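# Close both analyser doors with two arms

## Task

Close both of the analyser's doors, then leave both grippers holding nothing and not in contact with either door.

## Robot and tools

Robot: two six-joint arms with parallel-jaw grippers, called left_arm and right_arm. These are only names. left_arm's base is at (+0.030, +0.328, 0) m and right_arm's base is at (0, -0.280, 0) m, each turned slightly about z. The shared scene frame has its origin on the table top midway between the bases. +x points out over the table, +z points up, and left_arm sits on the +y side.

execute_actions takes "actions", a list holding at most one item, plus an optional "pictures" boolean. Pictures come by default.
- Empty list []: sends nothing and just reports the current state.
- Wait {"steps": N}: N is 1 to 300 control steps of 1/30 s each. It sends no command and returns once N steps have passed since the previous result. Your reply time counts toward those steps.
- Move {"rows": [...], "steps": N}: N is 1 to 15 and defaults to 15. You may give 1 to 15 rows. Each row is used for one step, and the last row repeats if there are fewer rows than steps.
If a call is refused, nothing reaches the robot.

Each row is one flat list of 14 numbers covering both arms, even if only one arm moves. The first 7 are left_arm: waist, shoulder, elbow, wrist pitch, wrist yaw, wrist roll, gripper opening. The next 7 are the same for right_arm. The six joint values are absolute target angles in radians, in each arm's own joint space, matching what Joint positions reports. They are not offsets.

Joint ranges, the same for each arm:
- waist: -2.618 to 3.054
- shoulder: 0 to 3.142
- elbow: 0 to 3.142
- wrist pitch: -1.571 to 1.571
- wrist yaw: -1.571 to 1.571
- wrist roll: -2.094 to 2.094
The true stops may sit up to 0.036 rad from these values in either direction. A call is refused if a target is more than 0.036 rad beyond a stated end and also farther out than the joint's last reported angle. A target past the real stop is clipped to the stop, and the result then prints "joint sent to its limit". That notice can refer to an earlier action that is still running. If no notice appears, the joint is not necessarily free to go farther.

Gripper opening is an absolute value from -1 (closed) to +1 (fully open, about 0.094 m between the pads). grip_measured gives the fingers' actual opening on that same scale. To hold something, command roughly 0.03 below grip_measured; a smaller margin grips more lightly. Each pad pushes with at most about 50 to 62 N. For this task the doors can probably be pushed with closed or open fingers rather than grasped.

Motion limits:
- Speed is capped. On every step each joint's target is kept within a set lead of its measured angle: waist 0.202, shoulder 0.258, elbow 0.238, wrist pitch 0.573, wrist yaw and roll 0.522 rad.
- If the targets would move a gripper more than 70 mm from where it is, they are scaled back.
- Between calls the arms keep heading toward the last row you sent. They stop once everything is almost still, blocked, or HELD, and only a new move makes them push farther.

Reading results. The state line shows each gripper's end_effector_position (m) and end_effector_quat_wxyz in the scene frame. The position is the pinch point between the pads, about 1 cm back from the fingertips. Fingers point along the gripper's +z and close along its y. The reported position can be off from the true one, more so at long reach.
- Joint positions and Joint velocities list, per arm, the six joints (rad, rad/s) followed by the pad gap (m, m/s).
- "joint command not followed" means a clearance check changed or blocked some joint targets.
- HELD marks steps on which your row was not sent, in whole or in part.
- MOTOR HOT warns of heating at 75 °C or above. OVER-TEMPERATURE FAULT means that arm has stopped: at 90 °C for 10 s, or at 100 °C, where it loses hold and falls. Holding loads, even while you think, heats motors.
- Something may occasionally tug on a held part or nudge a loose object.

zoom_image: {"camera": one of cam_head_left, cam_head_right, cam_left_wrist, cam_right_wrist, "region": [x0, y0, x1, y1]}. The region is in pixels of that camera's latest 504x504 image, with (0, 0) at the top left, and can be at most 504 by 504. It returns a sharper crop.

read_manual gives only licence texts and does not move the robot. finished_scene {"scene": n} ends the current scene for good and reports whether the goal was met. Only call it once the doors are shut and both grippers are open and clear of them.

Cameras: two head cameras (pinhole with radial distortion) and one fisheye on each wrist, with calibration supplied. Wrist camera poses follow the joint readings. All calibrations can be slightly off.

Avoid:
- letting the arms collide or press hard on each other
- slamming the doors or pushing very hard
- dropping things, or knocking anything off the table, which fails the task
Move smoothly and economically, then back the grippers away from the doors at the end.

Each tool is called after "Call:" by a JSON object that holds its "fn" and its "kwargs", one argument or row to a line.

## Session

Call:
{"fn": "execute_actions", "kwargs": {
  "actions": []
}}

Scene clock: 0.00 s of 4800.00 s.
left_arm: end_effector_position=(+0.2643, +0.5222, +0.1330) grip_measured=+1.000 end_effector_quat_wxyz=(+0.121, +0.805, -0.548, +0.193) | right_arm: end_effector_position=(+0.2613, +0.0226, +0.1450) grip_measured=+1.000 end_effector_quat_wxyz=(-0.201, +0.877, -0.308, +0.309)
Joint positions: left_arm=[ 0.945  1.875  1.597 -1.528  0.398 -0.979  0.094] | right_arm=[ 0.9    1.586  1.154 -0.581  0.541 -1.537  0.094]
Joint velocities: left_arm=[-0.017  0.007 -0.007 -0.037  0.007 -0.022  0.   ] | right_arm=[ 0.012  0.017 -0.007 -0.007 -0.066 -0.037  0.   ]

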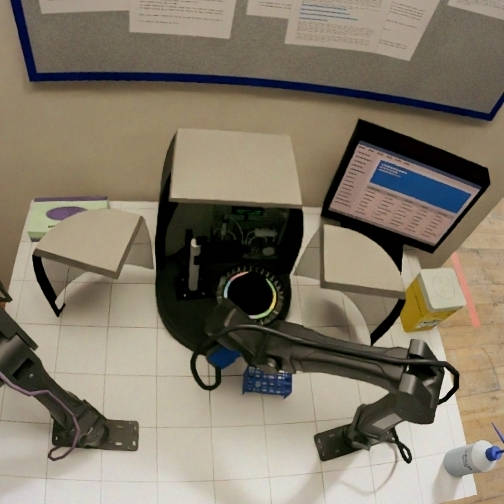

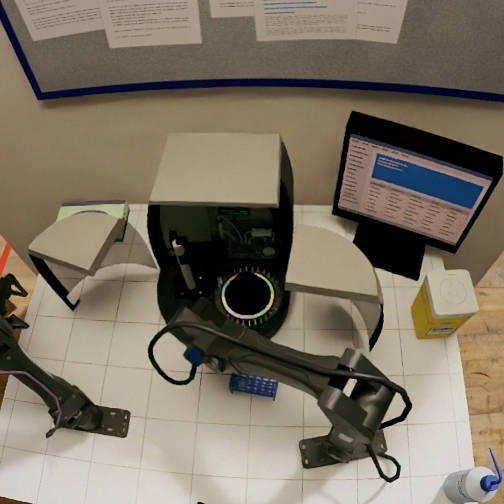

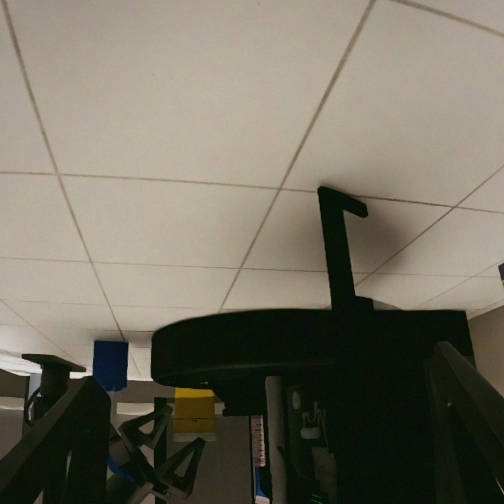

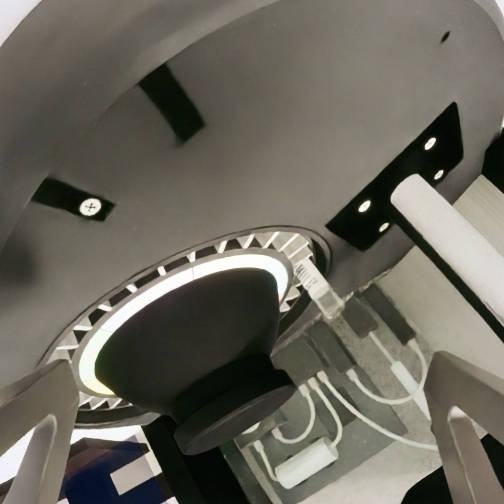

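Call:
{"fn": "execute_actions", "kwargs": {
  "actions": [
    {"rows":[[0.8,2.119,2.159,-1.56,0,-0.5,-1,0.9,1.60,1.83,-1.5,0,0,-1]],"steps":15}
  ],
  "pictures": false
}}

Call:
{"fn": "execute_actions", "kwargs": {
  "actions": [
    {"rows":[[0.5,2.119,2.159,-1.56,0,-0.5,-1,0.2,1.60,1.83,-1.5,0,0.7,-1]],"steps":15}
  ],
  "pictures": false
}}

Call:
{"fn": "execute_actions", "kwargs": {
  "actions": [
    {"rows":[[0.25,2.119,2.159,-1.56,0,-0.5,-1,-0.579,1.60,1.83,-1.5,0,0.7,-1]],"steps":15}
  ]
}}

Scene clock: 12.33 s of 4800.00 s.
left_arm: end_effector_position=(+0.3319, +0.6128, +0.1633) grip_measured=-0.998 end_effector_quat_wxyz=(+0.031, -0.600, +0.799, -0.009) | right_arm: end_effector_position=(+0.1619, +0.0169, +0.2659) grip_measured=-0.977 end_effector_quat_wxyz=(+0.173, -0.596, +0.782, +0.062)
Joint positions: left_arm=[ 0.792  2.116  2.145 -1.54   0.026 -0.524  0.   ] | right_arm=[ 0.898  1.589  1.823 -1.438  0.032 -0.223  0.001]
Joint velocities: left_arm=[ 0.017  0.012 -0.012 -0.11  -0.212  0.066 -0.   ] | right_arm=[ 0.007  0.115 -0.002 -0.535 -0.168  1.473 -0.   ]
Steps of this call (steps 1 to 90: nothing new was sent; then 8.83 s passed at rest; steps 91 to 105: all 15 steps of this action). Readings (joint positions):
91: left_arm=[0.930 1.909 1.641 -1.566 0.335 -0.910] | right_arm=[0.896 1.596 1.195 -0.672 0.466 -1.457]
92: left_arm=[0.904 1.965 1.724 -1.576 0.261 -0.832] | right_arm=[0.895 1.613 1.263 -0.798 0.374 -1.360]
94: left_arm=[0.845 2.084 1.892 -1.562 0.166 -0.714] | right_arm=[0.898 1.631 1.395 -0.993 0.250 -1.185]
98: left_arm=[0.784 2.164 2.099 -1.529 0.082 -0.588] | right_arm=[0.898 1.631 1.672 -1.282 0.114 -0.822]
105: the state above

Scene clock: 12.83 s of 4800.00 s.
left_arm: end_effector_position=(+0.4023, +0.5081, +0.1622) grip_measured=-0.998 end_effector_quat_wxyz=(+0.025, -0.461, +0.887, -0.009) | right_arm: end_effector_position=(+0.3021, -0.1330, +0.2554) grip_measured=-0.977 end_effector_quat_wxyz=(+0.124, +0.081, +0.984, +0.100)
Joint positions: left_arm=[ 0.483  2.119  2.145 -1.546  0.017 -0.504  0.   ] | right_arm=[ 0.234  1.616  1.823 -1.463 -0.054  0.594  0.001]
Joint velocities: left_arm=[ 0.291  0.012 -0.002 -0.007 -0.095  0.022 -0.   ] | right_arm=[-0.002  0.002 -0.022 -0.022 -0.139  0.212 -0.   ]
Steps of this call (steps 1 to 15: all 15 steps of this action). Readings (joint positions):
1: left_arm=[0.779 2.117 2.145 -1.542 0.015 -0.522] | right_arm=[0.876 1.593 1.823 -1.452 0.013 -0.136]
2: left_arm=[0.757 2.118 2.145 -1.543 0.004 -0.521] | right_arm=[0.829 1.597 1.823 -1.461 0.000 -0.038]
4: left_arm=[0.673 2.119 2.145 -1.543 -0.004 -0.519] | right_arm=[0.691 1.607 1.823 -1.467 -0.003 0.159]
8: left_arm=[0.486 2.119 2.145 -1.543 0.008 -0.509] | right_arm=[0.403 1.617 1.823 -1.465 -0.013 0.472]
15: the state above

Scene clock: 13.33 s of 4800.00 s.
left_arm: end_effector_position=(+0.4344, +0.4133, +0.1621) grip_measured=-0.998 end_effector_quat_wxyz=(+0.023, -0.349, +0.937, -0.010) | right_arm: end_effector_position=(+0.2949, -0.1232, +0.2716) grip_measured=-0.977 end_effector_quat_wxyz=(+0.086, +0.057, +0.970, +0.218)
Joint positions: left_arm=[ 0.238  2.119  2.145 -1.548  0.014 -0.501  0.   ] | right_arm=[ 0.117  1.595  1.824 -1.468 -0.344  0.479  0.001]
Joint velocities: left_arm=[ 0.217 -0.007  0.002  0.007 -0.022  0.007  0.001] | right_arm=[-0.071 -0.017 -0.012 -0.066 -0.154 -0.11   0.001]
Steps of this call (steps 1 to 15: all 15 steps of this action). Readings (joint positions):
1: left_arm=[0.477 2.119 2.145 -1.547 0.006 -0.505] | right_arm=[0.218 1.616 1.823 -1.463 -0.072 0.593]
2: left_arm=[0.460 2.119 2.145 -1.547 -0.005 -0.505] | right_arm=[0.201 1.611 1.824 -1.463 -0.116 0.575]
4: left_arm=[0.384 2.119 2.145 -1.547 -0.011 -0.505] | right_arm=[0.175 1.605 1.824 -1.463 -0.187 0.544]
8: left_arm=[0.225 2.119 2.145 -1.547 0.007 -0.503] | right_arm=[0.143 1.598 1.824 -1.464 -0.273 0.509]
15: the state above
camera_calibration (this result's frames):
cam_left_wrist: T_world_to_cam=[[0.49354, -0.869696, -0.00681856, 0.149063], [-0.683385, -0.392637, 0.615485, 0.396846], [-0.537962, -0.299107, -0.788119, 0.582784], [0, 0, 0, 1]] pos_world=[0.511146, 0.459771, 0.216066]
cam_right_wrist: T_world_to_cam=[[-0.0883542, -0.897967, -0.431103, 0.0351521], [-0.961069, -0.0369007, 0.273833, 0.245036], [-0.261801, 0.438514, -0.859748, 0.451564], [0, 0, 0, 1]] pos_world=[0.356822, -0.15741, 0.336286]

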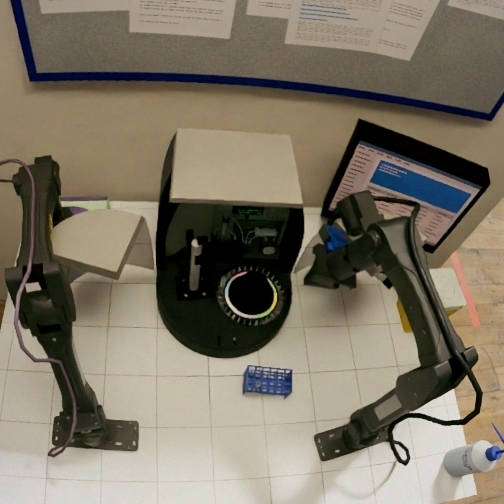

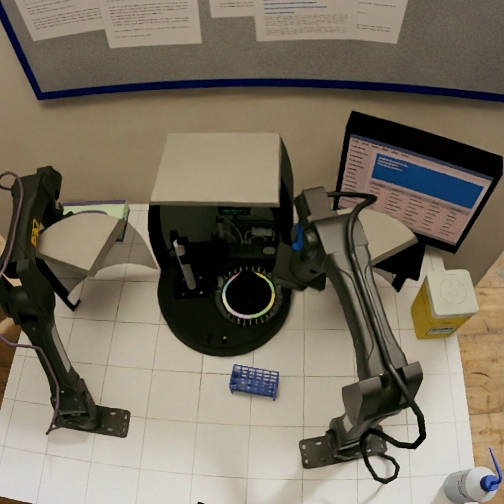

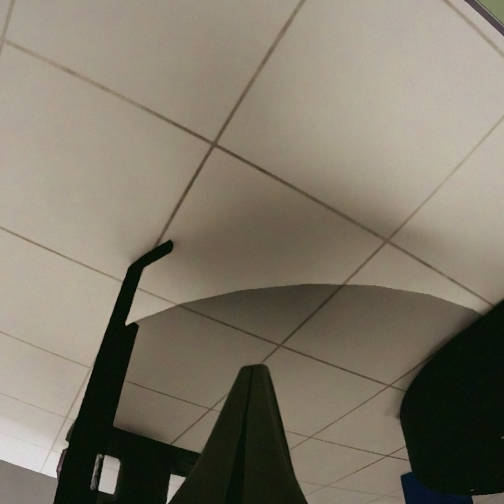

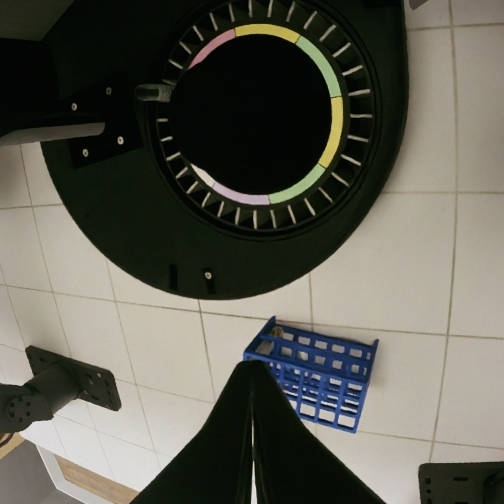

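Call:
{"fn": "execute_actions", "kwargs": {
  "actions": [
    {"rows":[[0.25,2.119,2.159,-1.56,0,-0.5,-1,0.3,1.2,1.83,-1.5,0,0.7,-1]],"steps":15}
  ],
  "pictures": false
}}

Call:
{"fn": "execute_actions", "kwargs": {
  "actions": [
    {"rows":[[0.25,2.119,2.159,-1.56,0,-0.5,-1,-0.65,1.2,1.83,-1.5,0,0.7,-1]],"steps":15}
  ],
  "pictures": false
}}

Call:
{"fn": "execute_actions", "kwargs": {
  "actions": [
    {"rows":[[0.25,2.119,2.159,-1.56,0,-0.5,-1,-0.75,1.2,1.83,-1.5,0,0.7,-1]],"steps":10}
  ]
}}

Scene clock: 14.67 s of 4800.00 s.
left_arm: end_effector_position=(+0.4329, +0.4193, +0.1621) grip_measured=-0.998 end_effector_quat_wxyz=(+0.023, -0.355, +0.935, -0.008) | right_arm: end_effector_position=(+0.2091, -0.1627, +0.3739) grip_measured=-0.977 end_effector_quat_wxyz=(+0.289, +0.087, +0.931, +0.208)
Joint positions: left_arm=[ 0.251  2.119  2.145 -1.548  0.009 -0.501  0.   ] | right_arm=[ 0.295  1.174  1.833 -1.503 -0.033  0.68   0.001]
Joint velocities: left_arm=[ 0.002 -0.027 -0.007  0.022  0.007  0.007 -0.   ] | right_arm=[ 0.002  0.256  0.007  0.007  0.168 -0.007 -0.002]
Steps of this call (steps 1 to 25: the robot went on to your last target; steps 26 to 40: all 15 steps of this action). Readings (joint positions):
26: left_arm=[0.251 2.119 2.145 -1.548 0.009 -0.501] | right_arm=[0.127 1.575 1.818 -1.467 -0.368 0.469]
27: left_arm=[0.251 2.119 2.145 -1.548 0.009 -0.501] | right_arm=[0.170 1.548 1.806 -1.466 -0.307 0.503]
29: left_arm=[0.251 2.119 2.145 -1.548 0.009 -0.501] | right_arm=[0.251 1.467 1.800 -1.472 -0.230 0.554]
33: left_arm=[0.251 2.119 2.145 -1.548 0.009 -0.501] | right_arm=[0.295 1.256 1.808 -1.480 -0.120 0.628]
40: the state above

Scene clock: 15.17 s of 4800.00 s.
left_arm: end_effector_position=(+0.4328, +0.4192, +0.1621) grip_measured=-0.998 end_effector_quat_wxyz=(+0.023, -0.355, +0.935, -0.008) | right_arm: end_effector_position=(+0.2240, -0.3887, +0.3655) grip_measured=-0.977 end_effector_quat_wxyz=(+0.336, +0.512, +0.790, +0.040)
Joint positions: left_arm=[ 0.251  2.119  2.145 -1.549  0.009 -0.501  0.   ] | right_arm=[-0.641  1.211  1.833 -1.503  0.002  0.695  0.001]
Joint velocities: left_arm=[-0.002 -0.012 -0.012 -0.037  0.007 -0.007 -0.001] | right_arm=[-0.159  0.027 -0.007 -0.066 -0.007  0.007 -0.   ]
Steps of this call (steps 1 to 15: all 15 steps of this action). Readings (joint positions):
1: left_arm=[0.251 2.119 2.145 -1.548 0.009 -0.501] | right_arm=[0.259 1.183 1.833 -1.503 -0.043 0.682]
2: left_arm=[0.251 2.119 2.145 -1.549 0.009 -0.501] | right_arm=[0.188 1.192 1.833 -1.503 -0.041 0.683]
4: left_arm=[0.251 2.119 2.145 -1.549 0.009 -0.501] | right_arm=[0.037 1.205 1.833 -1.503 -0.031 0.687]
8: left_arm=[0.251 2.119 2.145 -1.549 0.009 -0.501] | right_arm=[-0.264 1.211 1.833 -1.503 -0.018 0.691]
15: the state above

Scene clock: 15.50 s of 4800.00 s.
left_arm: end_effector_position=(+0.4328, +0.4192, +0.1621) grip_measured=-0.998 end_effector_quat_wxyz=(+0.023, -0.355, +0.935, -0.008) | right_arm: end_effector_position=(+0.2122, -0.4102, +0.3655) grip_measured=-0.977 end_effector_quat_wxyz=(+0.337, +0.551, +0.763, +0.025)
Joint positions: left_arm=[ 0.251  2.119  2.145 -1.549  0.009 -0.501  0.   ] | right_arm=[-0.742  1.211  1.833 -1.503 -0.003  0.695  0.001]
Joint velocities: left_arm=[-0.017  0.012  0.002 -0.007 -0.037  0.022  0.   ] | right_arm=[ 0.007 -0.002 -0.017 -0.007  0.037 -0.051 -0.001]
Steps of this call (steps 1 to 10: all 10 steps of this action). Readings (joint positions):
1: left_arm=[0.251 2.119 2.145 -1.549 0.009 -0.501] | right_arm=[-0.662 1.211 1.833 -1.503 -0.006 0.695]
2: left_arm=[0.251 2.119 2.145 -1.549 0.009 -0.501] | right_arm=[-0.695 1.211 1.833 -1.503 -0.006 0.695]
4: left_arm=[0.251 2.119 2.145 -1.549 0.009 -0.501] | right_arm=[-0.735 1.211 1.833 -1.503 -0.003 0.695]
8: left_arm=[0.251 2.119 2.145 -1.549 0.009 -0.501] | right_arm=[-0.742 1.211 1.833 -1.503 -0.003 0.695]
10: the state above
camera_calibration (this result's frames):
cam_left_wrist: T_world_to_cam=[[0.504954, -0.863071, -0.0114089, 0.148039], [-0.677062, -0.404255, 0.614951, 0.400399], [-0.535359, -0.302797, -0.788483, 0.584229], [0, 0, 0, 1]] pos_world=[0.509115, 0.466534, 0.216117]
cam_right_wrist: T_world_to_cam=[[-0.828812, -0.377599, -0.412903, 0.17463], [-0.375999, 0.922359, -0.0887603, 0.531071], [0.41436, 0.0816855, -0.90644, 0.363707], [0, 0, 0, 1]] pos_world=[0.193712, -0.453608, 0.448922]

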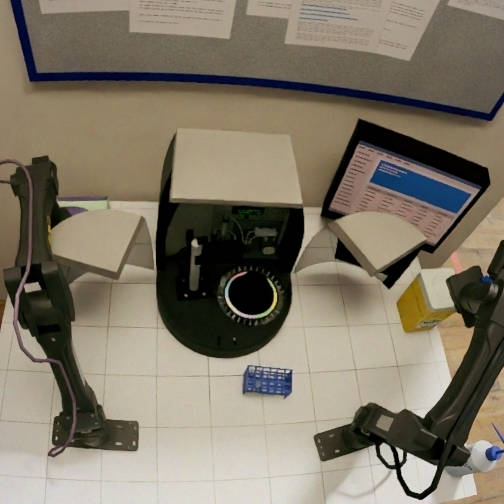

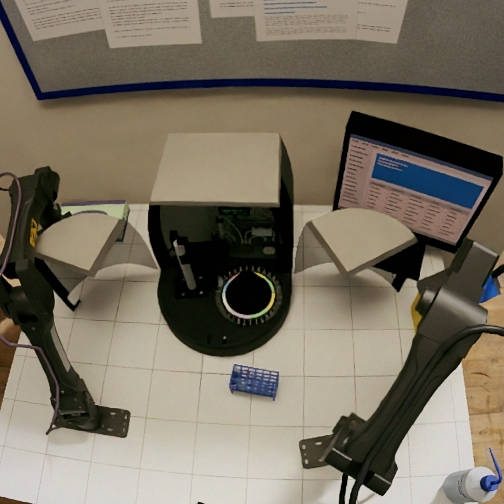

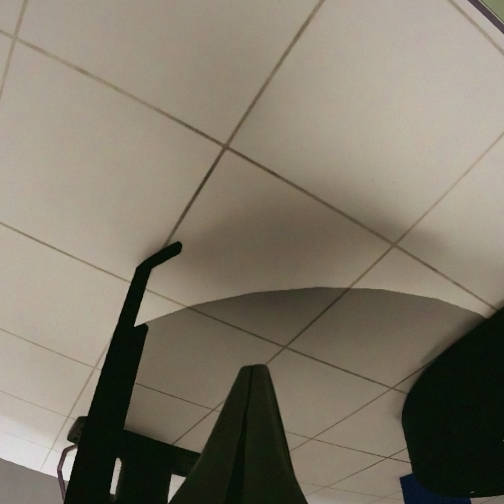

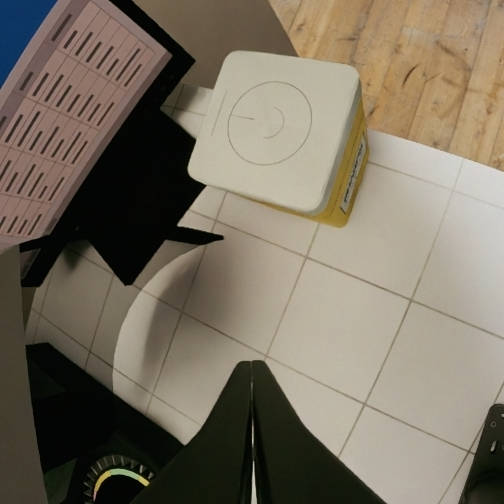

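Call:
{"fn": "execute_actions", "kwargs": {
  "actions": [
    {"rows":[[0.233,2.046,2.177,-1.531,0,-0.4,-1,-0.56,1.7,1.80,-1.0,0,0.23,-1]],"steps":15}
  ],
  "pictures": false
}}

Call:
{"fn": "execute_actions", "kwargs": {
  "actions": [
    {"rows":[[0.232,1.771,1.80,-1.43,0,-0.7,-1,-0.517,1.851,1.755,-0.904,0,0.23,-1]],"steps":15}
  ]
}}

Scene clock: 25.67 s of 4800.00 s.
left_arm: end_effector_position=(+0.4326, +0.4150, +0.1917) grip_measured=-0.998 end_effector_quat_wxyz=(+0.064, -0.306, +0.950, -0.011) | right_arm: end_effector_position=(+0.3764, -0.4609, +0.2564) grip_measured=-0.977 end_effector_quat_wxyz=(+0.269, +0.339, +0.900, -0.044)
Joint positions: left_arm=[ 0.241  2.052  2.158 -1.547  0.009 -0.41   0.   ] | right_arm=[-0.617  1.69   1.803 -1.133  0.048  0.278  0.001]
Joint velocities: left_arm=[ 0.007  0.007 -0.007  0.095  0.037  0.037 -0.   ] | right_arm=[-0.012  0.09  -0.042  0.183  0.066 -0.403 -0.001]
Steps of this call (steps 1 to 15: the robot went on to your last target; steps 16 to 90: nothing new was sent; then 6.67 s passed at rest; steps 91 to 105: all 15 steps of this action). Readings (joint positions):
91: left_arm=[0.251 2.115 2.145 -1.548 0.009 -0.487] | right_arm=[-0.729 1.220 1.833 -1.490 0.003 0.665]
92: left_arm=[0.250 2.109 2.145 -1.548 0.009 -0.471] | right_arm=[-0.703 1.235 1.833 -1.456 0.004 0.627]
94: left_arm=[0.246 2.089 2.145 -1.547 0.009 -0.447] | right_arm=[-0.656 1.295 1.833 -1.380 0.003 0.557]
98: left_arm=[0.242 2.056 2.155 -1.547 0.009 -0.423] | right_arm=[-0.602 1.475 1.833 -1.243 0.003 0.443]
105: the state above

Scene clock: 26.17 s of 4800.00 s.
left_arm: end_effector_position=(+0.3759, +0.4030, +0.2033) grip_measured=-0.998 end_effector_quat_wxyz=(+0.079, -0.432, +0.898, -0.022) | right_arm: end_effector_position=(+0.3844, -0.4863, +0.2002) grip_measured=-0.977 end_effector_quat_wxyz=(+0.208, +0.315, +0.920, -0.102)
Joint positions: left_arm=[ 0.24   1.766  1.811 -1.452  0.005 -0.684  0.   ] | right_arm=[-0.617  1.811  1.762 -1.08   0.158  0.194  0.001]
Joint velocities: left_arm=[-0.002  0.027 -0.012  0.081  0.022 -0.051  0.001] | right_arm=[-0.002 -0.012 -0.027  0.051  0.081 -0.139 -0.   ]
Steps of this call (steps 1 to 15: all 15 steps of this action). Readings (joint positions):
1: left_arm=[0.241 2.016 2.102 -1.503 0.009 -0.452] | right_arm=[-0.616 1.699 1.800 -1.126 0.054 0.268]
2: left_arm=[0.241 1.956 2.005 -1.460 0.008 -0.501] | right_arm=[-0.616 1.702 1.800 -1.119 0.061 0.259]
4: left_arm=[0.241 1.845 1.866 -1.450 0.005 -0.572] | right_arm=[-0.616 1.721 1.798 -1.114 0.081 0.239]
8: left_arm=[0.240 1.764 1.821 -1.466 0.005 -0.645] | right_arm=[-0.616 1.773 1.779 -1.106 0.124 0.211]
15: the state above
camera_calibration (this result's frames):
cam_left_wrist: T_world_to_cam=[[0.642969, -0.764454, 0.0469161, 0.0597808], [-0.662986, -0.524865, 0.533822, 0.389718], [-0.383458, -0.374336, -0.844294, 0.564369], [0, 0, 0, 1]] pos_world=[0.436352, 0.461512, 0.265648]
cam_right_wrist: T_world_to_cam=[[-0.634735, -0.770807, 0.0544836, -0.139041], [-0.772142, 0.635424, -0.00580893, 0.647438], [-0.0301426, -0.0457562, -0.998498, 0.276033], [0, 0, 0, 1]] pos_world=[0.419981, -0.505941, 0.286955]

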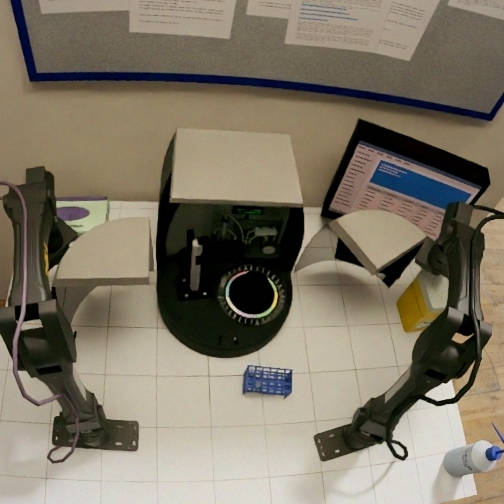

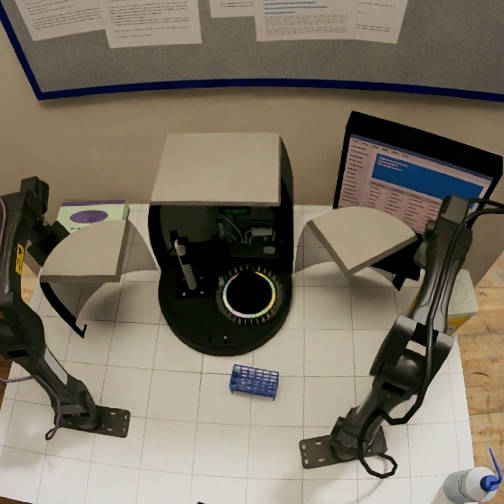

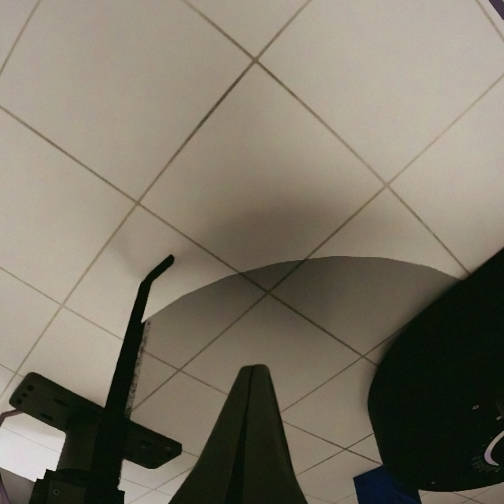

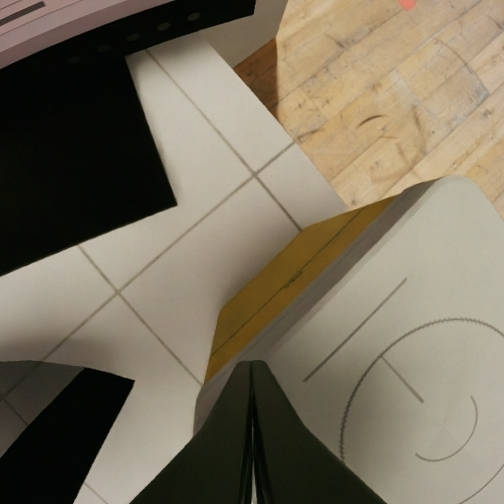

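Call:
{"fn": "execute_actions", "kwargs": {
  "actions": [
    {"rows":[[0.176,1.539,1.548,-1.41,0,-1.0,-1,-0.66,1.848,1.816,-0.87,0,0.1,-1]],"steps":12}
  ],
  "pictures": false
}}

Call:
{"fn": "execute_actions", "kwargs": {
  "actions": [
    {"rows":[[0.038,1.361,1.393,-1.43,0,-1.39,-1,-0.53,1.848,1.816,-0.87,0,0.1,-1]],"steps":12}
  ]
}}

Scene clock: 27.73 s of 4800.00 s.
left_arm: end_effector_position=(+0.3229, +0.3734, +0.2027) grip_measured=-0.998 end_effector_quat_wxyz=(+0.075, -0.532, +0.843, -0.035) | right_arm: end_effector_position=(+0.4286, -0.5017, +0.2078) grip_measured=-0.977 end_effector_quat_wxyz=(+0.286, +0.279, +0.915, -0.061)
Joint positions: left_arm=[ 0.179  1.538  1.56  -1.426  0.004 -0.974  0.   ] | right_arm=[-0.659  1.86   1.787 -0.904  0.02   0.114  0.001]
Joint velocities: left_arm=[-0.002 -0.012  0.002  0.007  0.037 -0.168 -0.   ] | right_arm=[-0.002 -0.002 -0.002  0.095 -0.11  -0.066  0.001]
Steps of this call (steps 1 to 15: the robot went on to your last target; steps 16 to 35: nothing new was sent; steps 36 to 47: all 12 steps of this action). Readings (joint positions):
36: left_arm=[0.235 1.735 1.764 -1.411 0.003 -0.740] | right_arm=[-0.629 1.813 1.764 -1.069 0.146 0.167]
37: left_arm=[0.224 1.682 1.681 -1.382 0.002 -0.791] | right_arm=[-0.639 1.820 1.772 -1.043 0.118 0.155]
39: left_arm=[0.198 1.594 1.581 -1.402 -0.001 -0.866] | right_arm=[-0.654 1.840 1.785 -0.981 0.079 0.139]
43: left_arm=[0.179 1.538 1.560 -1.427 0.004 -0.942] | right_arm=[-0.659 1.859 1.787 -0.923 0.037 0.121]
47: the state above

Scene clock: 28.13 s of 4800.00 s.
left_arm: end_effector_position=(+0.2835, +0.3301, +0.2028) grip_measured=-0.999 end_effector_quat_wxyz=(+0.070, -0.628, +0.773, -0.060) | right_arm: end_effector_position=(+0.4606, -0.4399, +0.2115) grip_measured=-0.977 end_effector_quat_wxyz=(+0.302, +0.210, +0.929, -0.037)
Joint positions: left_arm=[ 0.036  1.363  1.405 -1.429  0.007 -1.356  0.   ] | right_arm=[-0.521  1.86   1.788 -0.88   0.005  0.109  0.001]
Joint velocities: left_arm=[ 0.002  0.002 -0.007  0.037 -0.007 -0.227 -0.001] | right_arm=[-0.056 -0.012  0.002  0.037  0.007 -0.037  0.   ]
Steps of this call (steps 1 to 12: all 12 steps of this action). Readings (joint positions):
1: left_arm=[0.164 1.516 1.531 -1.402 -0.004 -1.038] | right_arm=[-0.648 1.860 1.787 -0.902 0.023 0.114]
2: left_arm=[0.132 1.477 1.477 -1.386 -0.007 -1.108] | right_arm=[-0.630 1.860 1.787 -0.900 0.024 0.113]
4: left_arm=[0.066 1.408 1.416 -1.406 -0.005 -1.210] | right_arm=[-0.575 1.860 1.787 -0.889 0.023 0.112]
8: left_arm=[0.036 1.363 1.405 -1.429 0.007 -1.314] | right_arm=[-0.516 1.860 1.788 -0.880 0.007 0.109]
12: the state above
camera_calibration (this result's frames):
cam_left_wrist: T_world_to_cam=[[0.909884, -0.391781, 0.136451, -0.153421], [-0.392325, -0.705646, 0.590038, 0.262022], [-0.134879, -0.590399, -0.795762, 0.492246], [0, 0, 0, 1]] pos_world=[0.308787, 0.415409, 0.258042]
cam_right_wrist: T_world_to_cam=[[-0.426329, -0.902304, -0.0639618, -0.18435], [-0.888825, 0.430995, -0.155668, 0.67244], [0.168027, -0.00951482, -0.985736, 0.213736], [0, 0, 0, 1]] pos_world=[0.483175, -0.454125, 0.303573]

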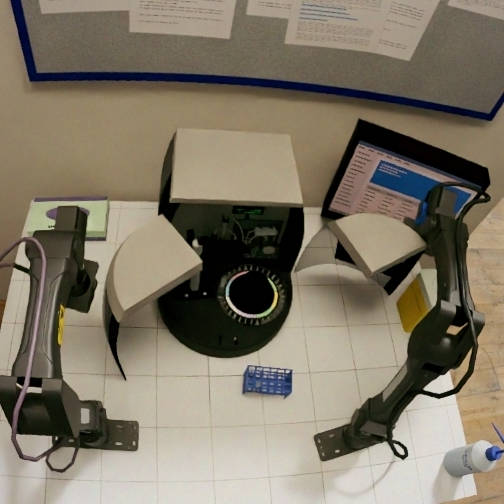

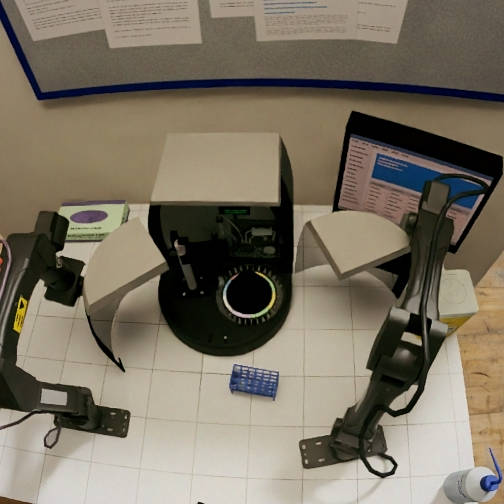

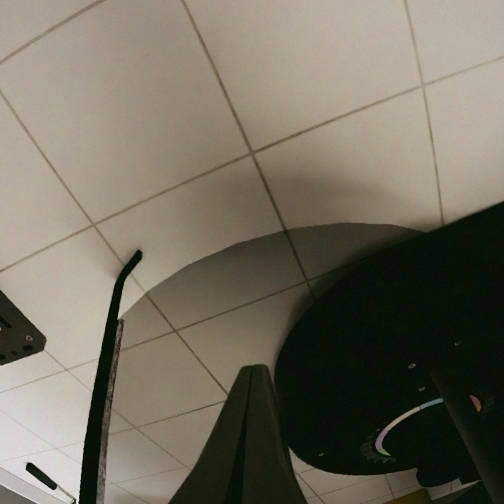

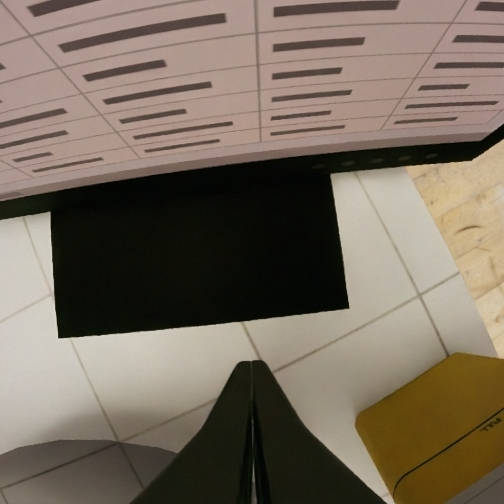

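Call:
{"fn": "execute_actions", "kwargs": {
  "actions": [
    {"rows":[[-0.196,1.261,1.322,-1.46,0,-1.6,-1,-0.53,1.693,1.616,-1.02,0,0.3,-1]],"steps":12}
  ],
  "pictures": false
}}

Call:
{"fn": "execute_actions", "kwargs": {
  "actions": [
    {"rows":[[-0.468,1.265,1.325,-1.46,0,-1.85,-1,-0.529,1.637,1.627,-1.29,0,0.74,-1]],"steps":12}
  ],
  "pictures": false
}}

Call:
{"fn": "execute_actions", "kwargs": {
  "actions": [
    {"rows":[[-0.684,1.39,1.4165,-1.43,0,-2.05,-1,-0.453,1.512,1.523,-1.41,0,1.1,-1]],"steps":12}
  ]
}}

Scene clock: 29.17 s of 4800.00 s.
left_arm: end_effector_position=(+0.2547, +0.2759, +0.2025) grip_measured=-0.999 end_effector_quat_wxyz=(+0.056, -0.624, +0.776, -0.078) | right_arm: end_effector_position=(+0.3945, -0.4208, +0.1947) grip_measured=-0.977 end_effector_quat_wxyz=(+0.232, +0.299, +0.925, -0.010)
Joint positions: left_arm=[-0.199  1.272  1.336 -1.442  0.009 -1.581  0.   ] | right_arm=[-0.53   1.713  1.617 -1.006  0.006  0.281  0.001]
Joint velocities: left_arm=[ 0.007 -0.027  0.002  0.066 -0.051  0.007 -0.001] | right_arm=[ 0.002  0.007  0.012 -0.037 -0.007  0.11  -0.   ]
Steps of this call (steps 1 to 19: the robot went on to your last target; steps 20 to 31: all 12 steps of this action). Readings (joint positions):
20: left_arm=[0.011 1.352 1.392 -1.420 -0.006 -1.418] | right_arm=[-0.524 1.839 1.755 -0.868 0.005 0.137]
21: left_arm=[-0.046 1.333 1.369 -1.416 -0.017 -1.457] | right_arm=[-0.526 1.804 1.702 -0.871 0.006 0.172]
23: left_arm=[-0.155 1.296 1.341 -1.426 -0.007 -1.507] | right_arm=[-0.530 1.745 1.634 -0.941 0.006 0.216]
27: left_arm=[-0.199 1.272 1.336 -1.442 0.009 -1.559] | right_arm=[-0.530 1.713 1.617 -1.002 0.006 0.262]
31: the state above

Scene clock: 29.57 s of 4800.00 s.
left_arm: end_effector_position=(+0.2321, +0.2181, +0.2024) grip_measured=-0.999 end_effector_quat_wxyz=(+0.033, -0.615, +0.783, -0.089) | right_arm: end_effector_position=(+0.3355, -0.4001, +0.1923) grip_measured=-0.977 end_effector_quat_wxyz=(+0.134, +0.496, +0.858, +0.021)
Joint positions: left_arm=[-0.468  1.272  1.336 -1.445  0.011 -1.827  0.   ] | right_arm=[-0.53   1.658  1.617 -1.259  0.006  0.703  0.001]
Joint velocities: left_arm=[-0.002 -0.017 -0.002  0.037  0.037 -0.168 -0.   ] | right_arm=[-0.007  0.002  0.002 -0.139 -0.081  0.271 -0.001]
Steps of this call (steps 1 to 12: all 12 steps of this action). Readings (joint positions):
1: left_arm=[-0.226 1.272 1.336 -1.443 -0.004 -1.623] | right_arm=[-0.530 1.709 1.617 -1.028 0.005 0.351]
2: left_arm=[-0.287 1.272 1.336 -1.443 -0.009 -1.669] | right_arm=[-0.530 1.702 1.617 -1.073 0.006 0.429]
4: left_arm=[-0.408 1.272 1.336 -1.445 -0.006 -1.736] | right_arm=[-0.530 1.684 1.617 -1.154 0.006 0.540]
8: left_arm=[-0.468 1.272 1.336 -1.445 0.011 -1.800] | right_arm=[-0.530 1.658 1.617 -1.233 0.006 0.656]
12: the state above

Scene clock: 29.97 s of 4800.00 s.
left_arm: end_effector_position=(+0.2225, +0.1609, +0.1921) grip_measured=-0.999 end_effector_quat_wxyz=(+0.009, -0.610, +0.789, -0.070) | right_arm: end_effector_position=(+0.2862, -0.3582, +0.1988) grip_measured=-0.977 end_effector_quat_wxyz=(+0.085, +0.615, +0.783, +0.033)
Joint positions: left_arm=[-0.685  1.398  1.395 -1.427  0.011 -2.03   0.   ] | right_arm=[-0.454  1.523  1.526 -1.392  0.005  1.065  0.001]
Joint velocities: left_arm=[ 0.007 -0.007 -0.007  0.051 -0.022 -0.037 -0.   ] | right_arm=[ 0.007  0.002 -0.002 -0.081  0.066  0.139  0.   ]
Steps of this call (steps 1 to 12: all 12 steps of this action). Readings (joint positions):
1: left_arm=[-0.495 1.285 1.347 -1.453 -0.003 -1.863] | right_arm=[-0.523 1.643 1.600 -1.257 0.010 0.765]
2: left_arm=[-0.553 1.311 1.369 -1.459 -0.007 -1.901] | right_arm=[-0.511 1.617 1.569 -1.266 0.016 0.831]
4: left_arm=[-0.649 1.359 1.394 -1.445 -0.001 -1.955] | right_arm=[-0.479 1.565 1.531 -1.325 0.014 0.926]
8: left_arm=[-0.685 1.398 1.395 -1.427 0.011 -2.008] | right_arm=[-0.454 1.523 1.526 -1.383 0.005 1.025]
12: the state above
camera_calibration (this result's frames):
cam_left_wrist: T_world_to_cam=[[0.896119, -0.432624, 0.0990353, -0.145822], [-0.378317, -0.627936, 0.680127, 0.0921325], [-0.232051, -0.646941, -0.726374, 0.392977], [0, 0, 0, 1]] pos_world=[0.25672, 0.249, 0.237228]
cam_right_wrist: T_world_to_cam=[[-0.962263, -0.224998, -0.153053, 0.22792], [-0.266057, 0.895976, 0.355585, 0.366901], [0.0571254, 0.382887, -0.922027, 0.390914], [0, 0, 0, 1]] pos_world=[0.294604, -0.427129, 0.264852]

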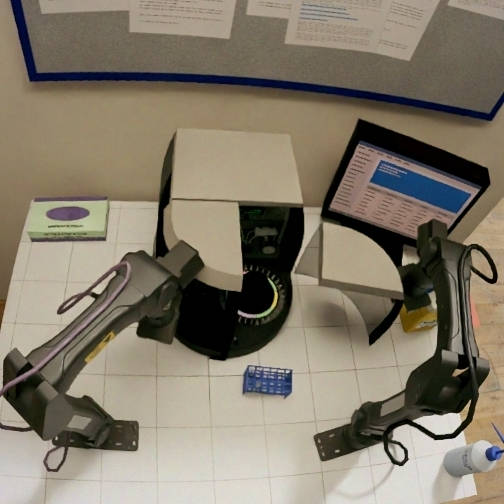

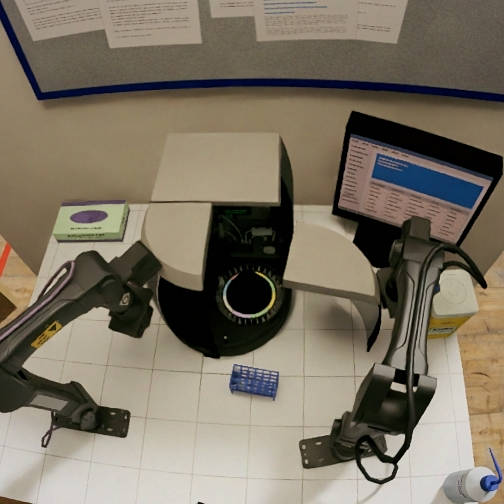

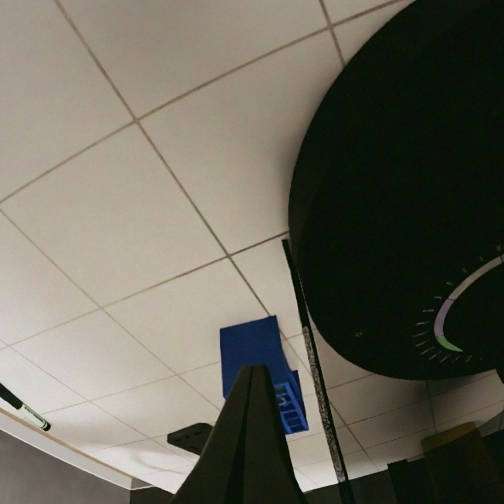

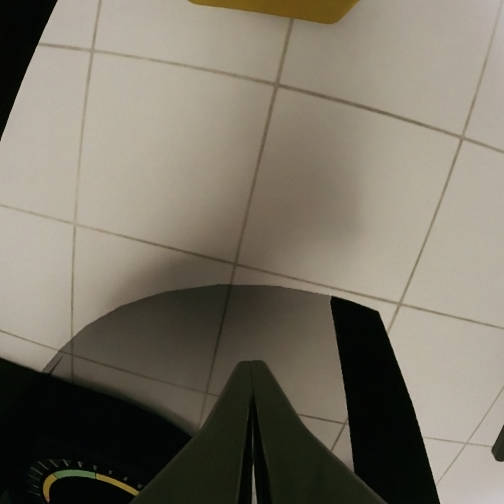

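Call:
{"fn": "execute_actions", "kwargs": {
  "actions": [
    {"rows":[[-0.4,1.261,1.322,-1.3,0,-1.5,-1,-0.288,1.343,1.38,-1.44,0,1.5,-1]],"steps":12}
  ],
  "pictures": false
}}

Call:
{"fn": "execute_actions", "kwargs": {
  "actions": [
    {"rows":[[0.0,1.261,1.4,-1.3,0,-1.0,-1,-0.029,1.261,1.322,-1.46,0,1.8,-1]],"steps":12}
  ],
  "pictures": false
}}

Call:
{"fn": "execute_actions", "kwargs": {
  "actions": [
    {"rows":[[0.0,1.261,1.4,-1.3,0,-1.0,-1,0.245,1.314,1.358,-1.44,0,2.05,-1]],"steps":12}
  ]
}}

Scene clock: 35.93 s of 4800.00 s.
left_arm: end_effector_position=(+0.2677, +0.2224, +0.2110) grip_measured=-0.999 end_effector_quat_wxyz=(+0.087, -0.527, +0.834, -0.134) | right_arm: end_effector_position=(+0.2454, -0.3030, +0.1996) grip_measured=-0.977 end_effector_quat_wxyz=(+0.065, +0.701, +0.708, +0.053)
Joint positions: left_arm=[-0.393  1.267  1.334 -1.317  0.004 -1.548  0.   ] | right_arm=[-0.284  1.351  1.384 -1.436  0.     1.463  0.001]
Joint velocities: left_arm=[-0.012 -0.007  0.007  0.007 -0.051  0.212 -0.   ] | right_arm=[-0.007 -0.007  0.007 -0.007 -0.066  0.198 -0.   ]
Steps of this call (steps 1 to 30: the robot went on to your last target; steps 31 to 90: nothing new was sent; then 2.57 s passed at rest; steps 91 to 102: all 12 steps of this action). Readings (joint positions):
91: left_arm=[-0.661 1.382 1.381 -1.406 0.024 -1.966] | right_arm=[-0.436 1.501 1.499 -1.377 0.017 1.153]
92: left_arm=[-0.604 1.355 1.356 -1.373 0.031 -1.874] | right_arm=[-0.400 1.464 1.452 -1.365 0.029 1.221]
94: left_arm=[-0.465 1.306 1.335 -1.348 0.022 -1.741] | right_arm=[-0.318 1.395 1.394 -1.403 0.016 1.319]
98: left_arm=[-0.393 1.267 1.334 -1.328 0.004 -1.604] | right_arm=[-0.284 1.351 1.384 -1.435 0.000 1.422]
102: the state above

Scene clock: 36.33 s of 4800.00 s.
left_arm: end_effector_position=(+0.3016, +0.3226, +0.2268) grip_measured=-0.999 end_effector_quat_wxyz=(+0.164, -0.482, +0.855, -0.098) | right_arm: end_effector_position=(+0.2243, -0.2424, +0.1982) grip_measured=-0.977 end_effector_quat_wxyz=(+0.047, +0.718, +0.691, +0.070)
Joint positions: left_arm=[ 0.004  1.268  1.379 -1.297  0.002 -1.049  0.   ] | right_arm=[-0.028  1.279  1.327 -1.449 -0.003  1.769  0.001]
Joint velocities: left_arm=[-0.012  0.002  0.007 -0.022  0.022  0.227 -0.   ] | right_arm=[ 0.027  0.007  0.007 -0.051  0.022  0.168 -0.   ]
Steps of this call (steps 1 to 12: all 12 steps of this action). Readings (joint positions):
1: left_arm=[-0.367 1.267 1.339 -1.318 0.019 -1.467] | right_arm=[-0.257 1.342 1.374 -1.428 0.012 1.516]
2: left_arm=[-0.307 1.268 1.347 -1.316 0.026 -1.374] | right_arm=[-0.197 1.327 1.354 -1.426 0.024 1.573]
4: left_arm=[-0.161 1.268 1.367 -1.305 0.024 -1.241] | right_arm=[-0.078 1.298 1.331 -1.439 0.014 1.653]
8: left_arm=[0.003 1.268 1.379 -1.297 0.001 -1.106] | right_arm=[-0.028 1.279 1.327 -1.449 -0.003 1.735]
12: the state above

Scene clock: 36.73 s of 4800.00 s.
left_arm: end_effector_position=(+0.3016, +0.3226, +0.2268) grip_measured=-0.999 end_effector_quat_wxyz=(+0.166, -0.466, +0.864, -0.095) | right_arm: end_effector_position=(+0.2109, -0.1812, +0.1930) grip_measured=-0.977 end_effector_quat_wxyz=(+0.024, +0.712, +0.698, +0.070)
Joint positions: left_arm=[ 0.004  1.268  1.379 -1.297  0.002 -1.012  0.   ] | right_arm=[ 0.245  1.314  1.334 -1.443 -0.002  2.023  0.001]
Joint velocities: left_arm=[-0.017 -0.002 -0.017  0.037  0.037  0.066  0.001] | right_arm=[ 0.007 -0.012  0.012  0.007 -0.022  0.081 -0.   ]
Steps of this call (steps 1 to 12: all 12 steps of this action). Readings (joint positions):
1: left_arm=[0.004 1.268 1.379 -1.297 0.002 -1.041] | right_arm=[0.001 1.282 1.328 -1.449 0.010 1.813]
2: left_arm=[0.004 1.268 1.379 -1.297 0.002 -1.034] | right_arm=[0.065 1.288 1.330 -1.449 0.016 1.864]
4: left_arm=[0.004 1.268 1.379 -1.297 0.002 -1.025] | right_arm=[0.182 1.301 1.334 -1.447 0.016 1.932]
8: left_arm=[0.004 1.268 1.379 -1.297 0.002 -1.016] | right_arm=[0.245 1.314 1.334 -1.443 -0.002 1.996]
12: the state above
camera_calibration (this result's frames):
cam_left_wrist: T_world_to_cam=[[0.670937, -0.701021, 0.241687, -0.0280955], [-0.725032, -0.551861, 0.412041, 0.340761], [-0.155471, -0.451685, -0.878527, 0.489623], [0, 0, 0, 1]] pos_world=[0.342036, 0.389513, 0.296529]
cam_right_wrist: T_world_to_cam=[[-0.991231, 0.0397635, -0.126012, 0.243294], [-0.0287383, 0.865946, 0.499311, 0.107086], [0.128974, 0.498554, -0.85721, 0.315439], [0, 0, 0, 1]] pos_world=[0.203555, -0.259668, 0.247587]

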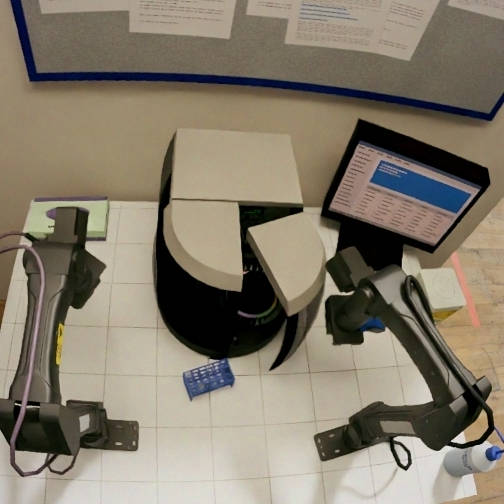

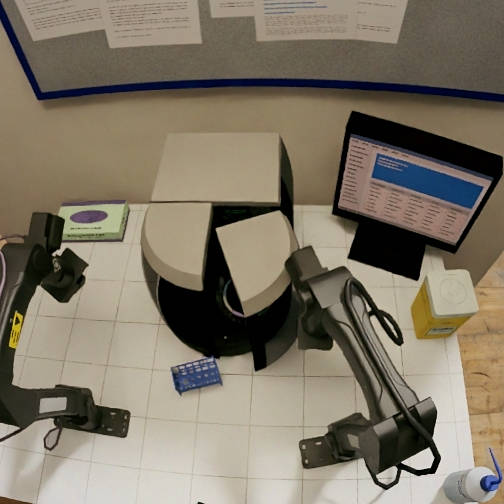

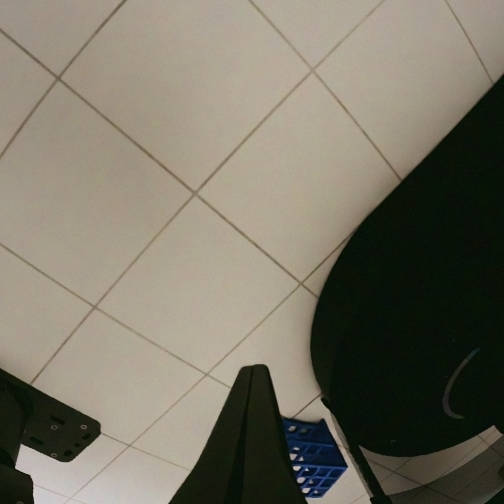

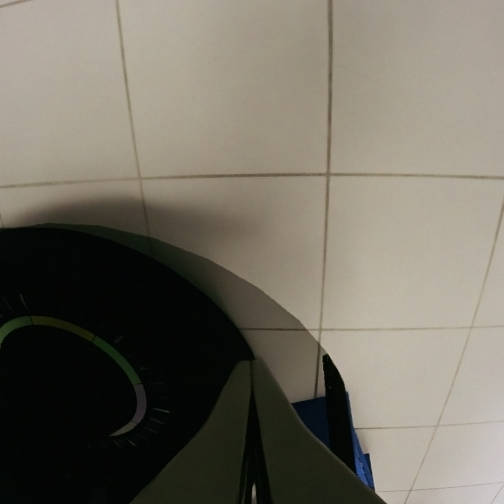

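Call:
{"fn": "execute_actions", "kwargs": {
  "actions": [
    {"rows":[[0.0,1.261,1.4,-1.3,0,-1.0,-1,0.436,1.464,1.479,-1.415,0,2.05,-1]],"steps":13}
  ],
  "pictures": false
}}

Call:
{"fn": "execute_actions", "kwargs": {
  "actions": [
    {"rows":[[0.0,1.261,1.4,-1.3,0,-1.0,-1,0.522,1.648,1.66,-1.41,0,2.05,-1]],"steps":15}
  ]
}}

Scene clock: 37.50 s of 4800.00 s.
left_arm: end_effector_position=(+0.3016, +0.3226, +0.2268) grip_measured=-0.999 end_effector_quat_wxyz=(+0.166, -0.465, +0.865, -0.095) | right_arm: end_effector_position=(+0.2243, -0.1166, +0.1920) grip_measured=-0.977 end_effector_quat_wxyz=(+0.017, +0.650, +0.756, +0.073)
Joint positions: left_arm=[ 0.004  1.268  1.379 -1.297  0.002 -1.01   0.   ] | right_arm=[ 0.437  1.475  1.46  -1.405 -0.002  2.045  0.001]
Joint velocities: left_arm=[-0.007  0.017  0.002  0.066 -0.022 -0.037 -0.001] | right_arm=[ 0.007  0.012 -0.022  0.022 -0.007  0.007  0.001]
Steps of this call (steps 1 to 10: the robot went on to your last target; steps 11 to 23: all 13 steps of this action). Readings (joint positions):
11: left_arm=[0.004 1.268 1.379 -1.297 0.002 -1.010] | right_arm=[0.271 1.333 1.356 -1.459 0.009 2.041]
12: left_arm=[0.004 1.268 1.379 -1.297 0.002 -1.010] | right_arm=[0.321 1.368 1.398 -1.475 0.016 2.045]
14: left_arm=[0.004 1.268 1.379 -1.297 0.002 -1.010] | right_arm=[0.406 1.430 1.448 -1.445 0.008 2.045]
18: left_arm=[0.004 1.268 1.379 -1.297 0.002 -1.010] | right_arm=[0.437 1.474 1.460 -1.405 -0.002 2.045]
23: the state above

Scene clock: 38.00 s of 4800.00 s.
left_arm: end_effector_position=(+0.3016, +0.3226, +0.2268) grip_measured=-0.999 end_effector_quat_wxyz=(+0.166, -0.465, +0.865, -0.095) | right_arm: end_effector_position=(+0.2180, -0.1020, +0.2067) grip_measured=-0.977 end_effector_quat_wxyz=(+0.014, +0.630, +0.776, +0.031)
Joint positions: left_arm=[ 0.004  1.268  1.379 -1.297  0.002 -1.009  0.   ] | right_arm=[ 0.503  1.585  1.634 -1.554  0.015  2.052  0.001]
Joint velocities: left_arm=[-0.007 -0.012  0.002 -0.037 -0.007  0.007  0.001] | right_arm=[-0.012  0.002  0.017  0.022 -0.051 -0.007 -0.   ]
Steps of this call (steps 1 to 15: all 15 steps of this action). Readings (joint positions):
1: left_arm=[0.004 1.268 1.379 -1.297 0.002 -1.009] | right_arm=[0.445 1.499 1.493 -1.433 -0.001 2.045]
2: left_arm=[0.004 1.268 1.379 -1.297 0.002 -1.009] | right_arm=[0.454 1.524 1.549 -1.486 -0.001 2.045]
4: left_arm=[0.004 1.268 1.379 -1.297 0.002 -1.009] | right_arm=[0.485 1.566 1.622 -1.528 0.009 2.049]
8: left_arm=[0.004 1.268 1.379 -1.297 0.002 -1.009] | right_arm=[0.503 1.585 1.634 -1.554 0.015 2.052]
15: the state above
camera_calibration (this result's frames):
cam_left_wrist: T_world_to_cam=[[0.669193, -0.702921, 0.241003, -0.0268012], [-0.726408, -0.550476, 0.41147, 0.340859], [-0.156564, -0.450419, -0.878982, 0.489647], [0, 0, 0, 1]] pos_world=[0.342199, 0.389342, 0.296597]
cam_right_wrist: T_world_to_cam=[[-0.9799, -0.190337, -0.0597313, 0.209246], [-0.196306, 0.866746, 0.458493, 0.0769597], [-0.0354963, 0.461003, -0.886689, 0.324827], [0, 0, 0, 1]] pos_world=[0.231678, -0.176623, 0.265234]

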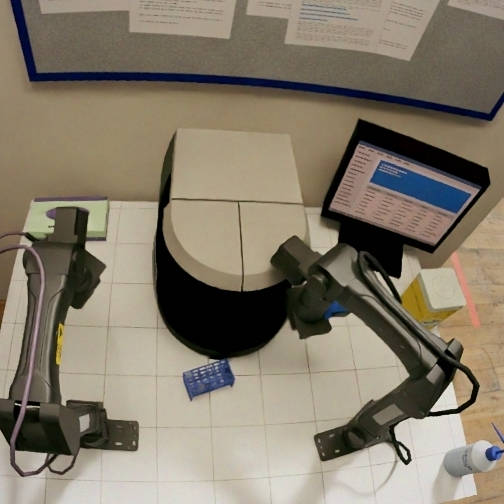

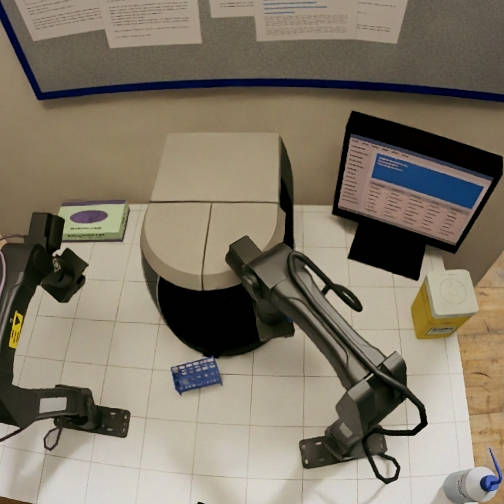

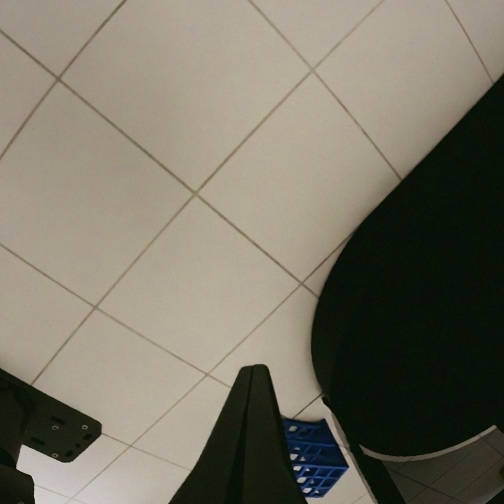

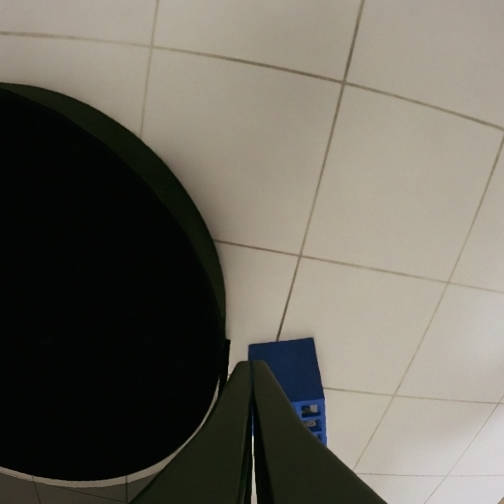

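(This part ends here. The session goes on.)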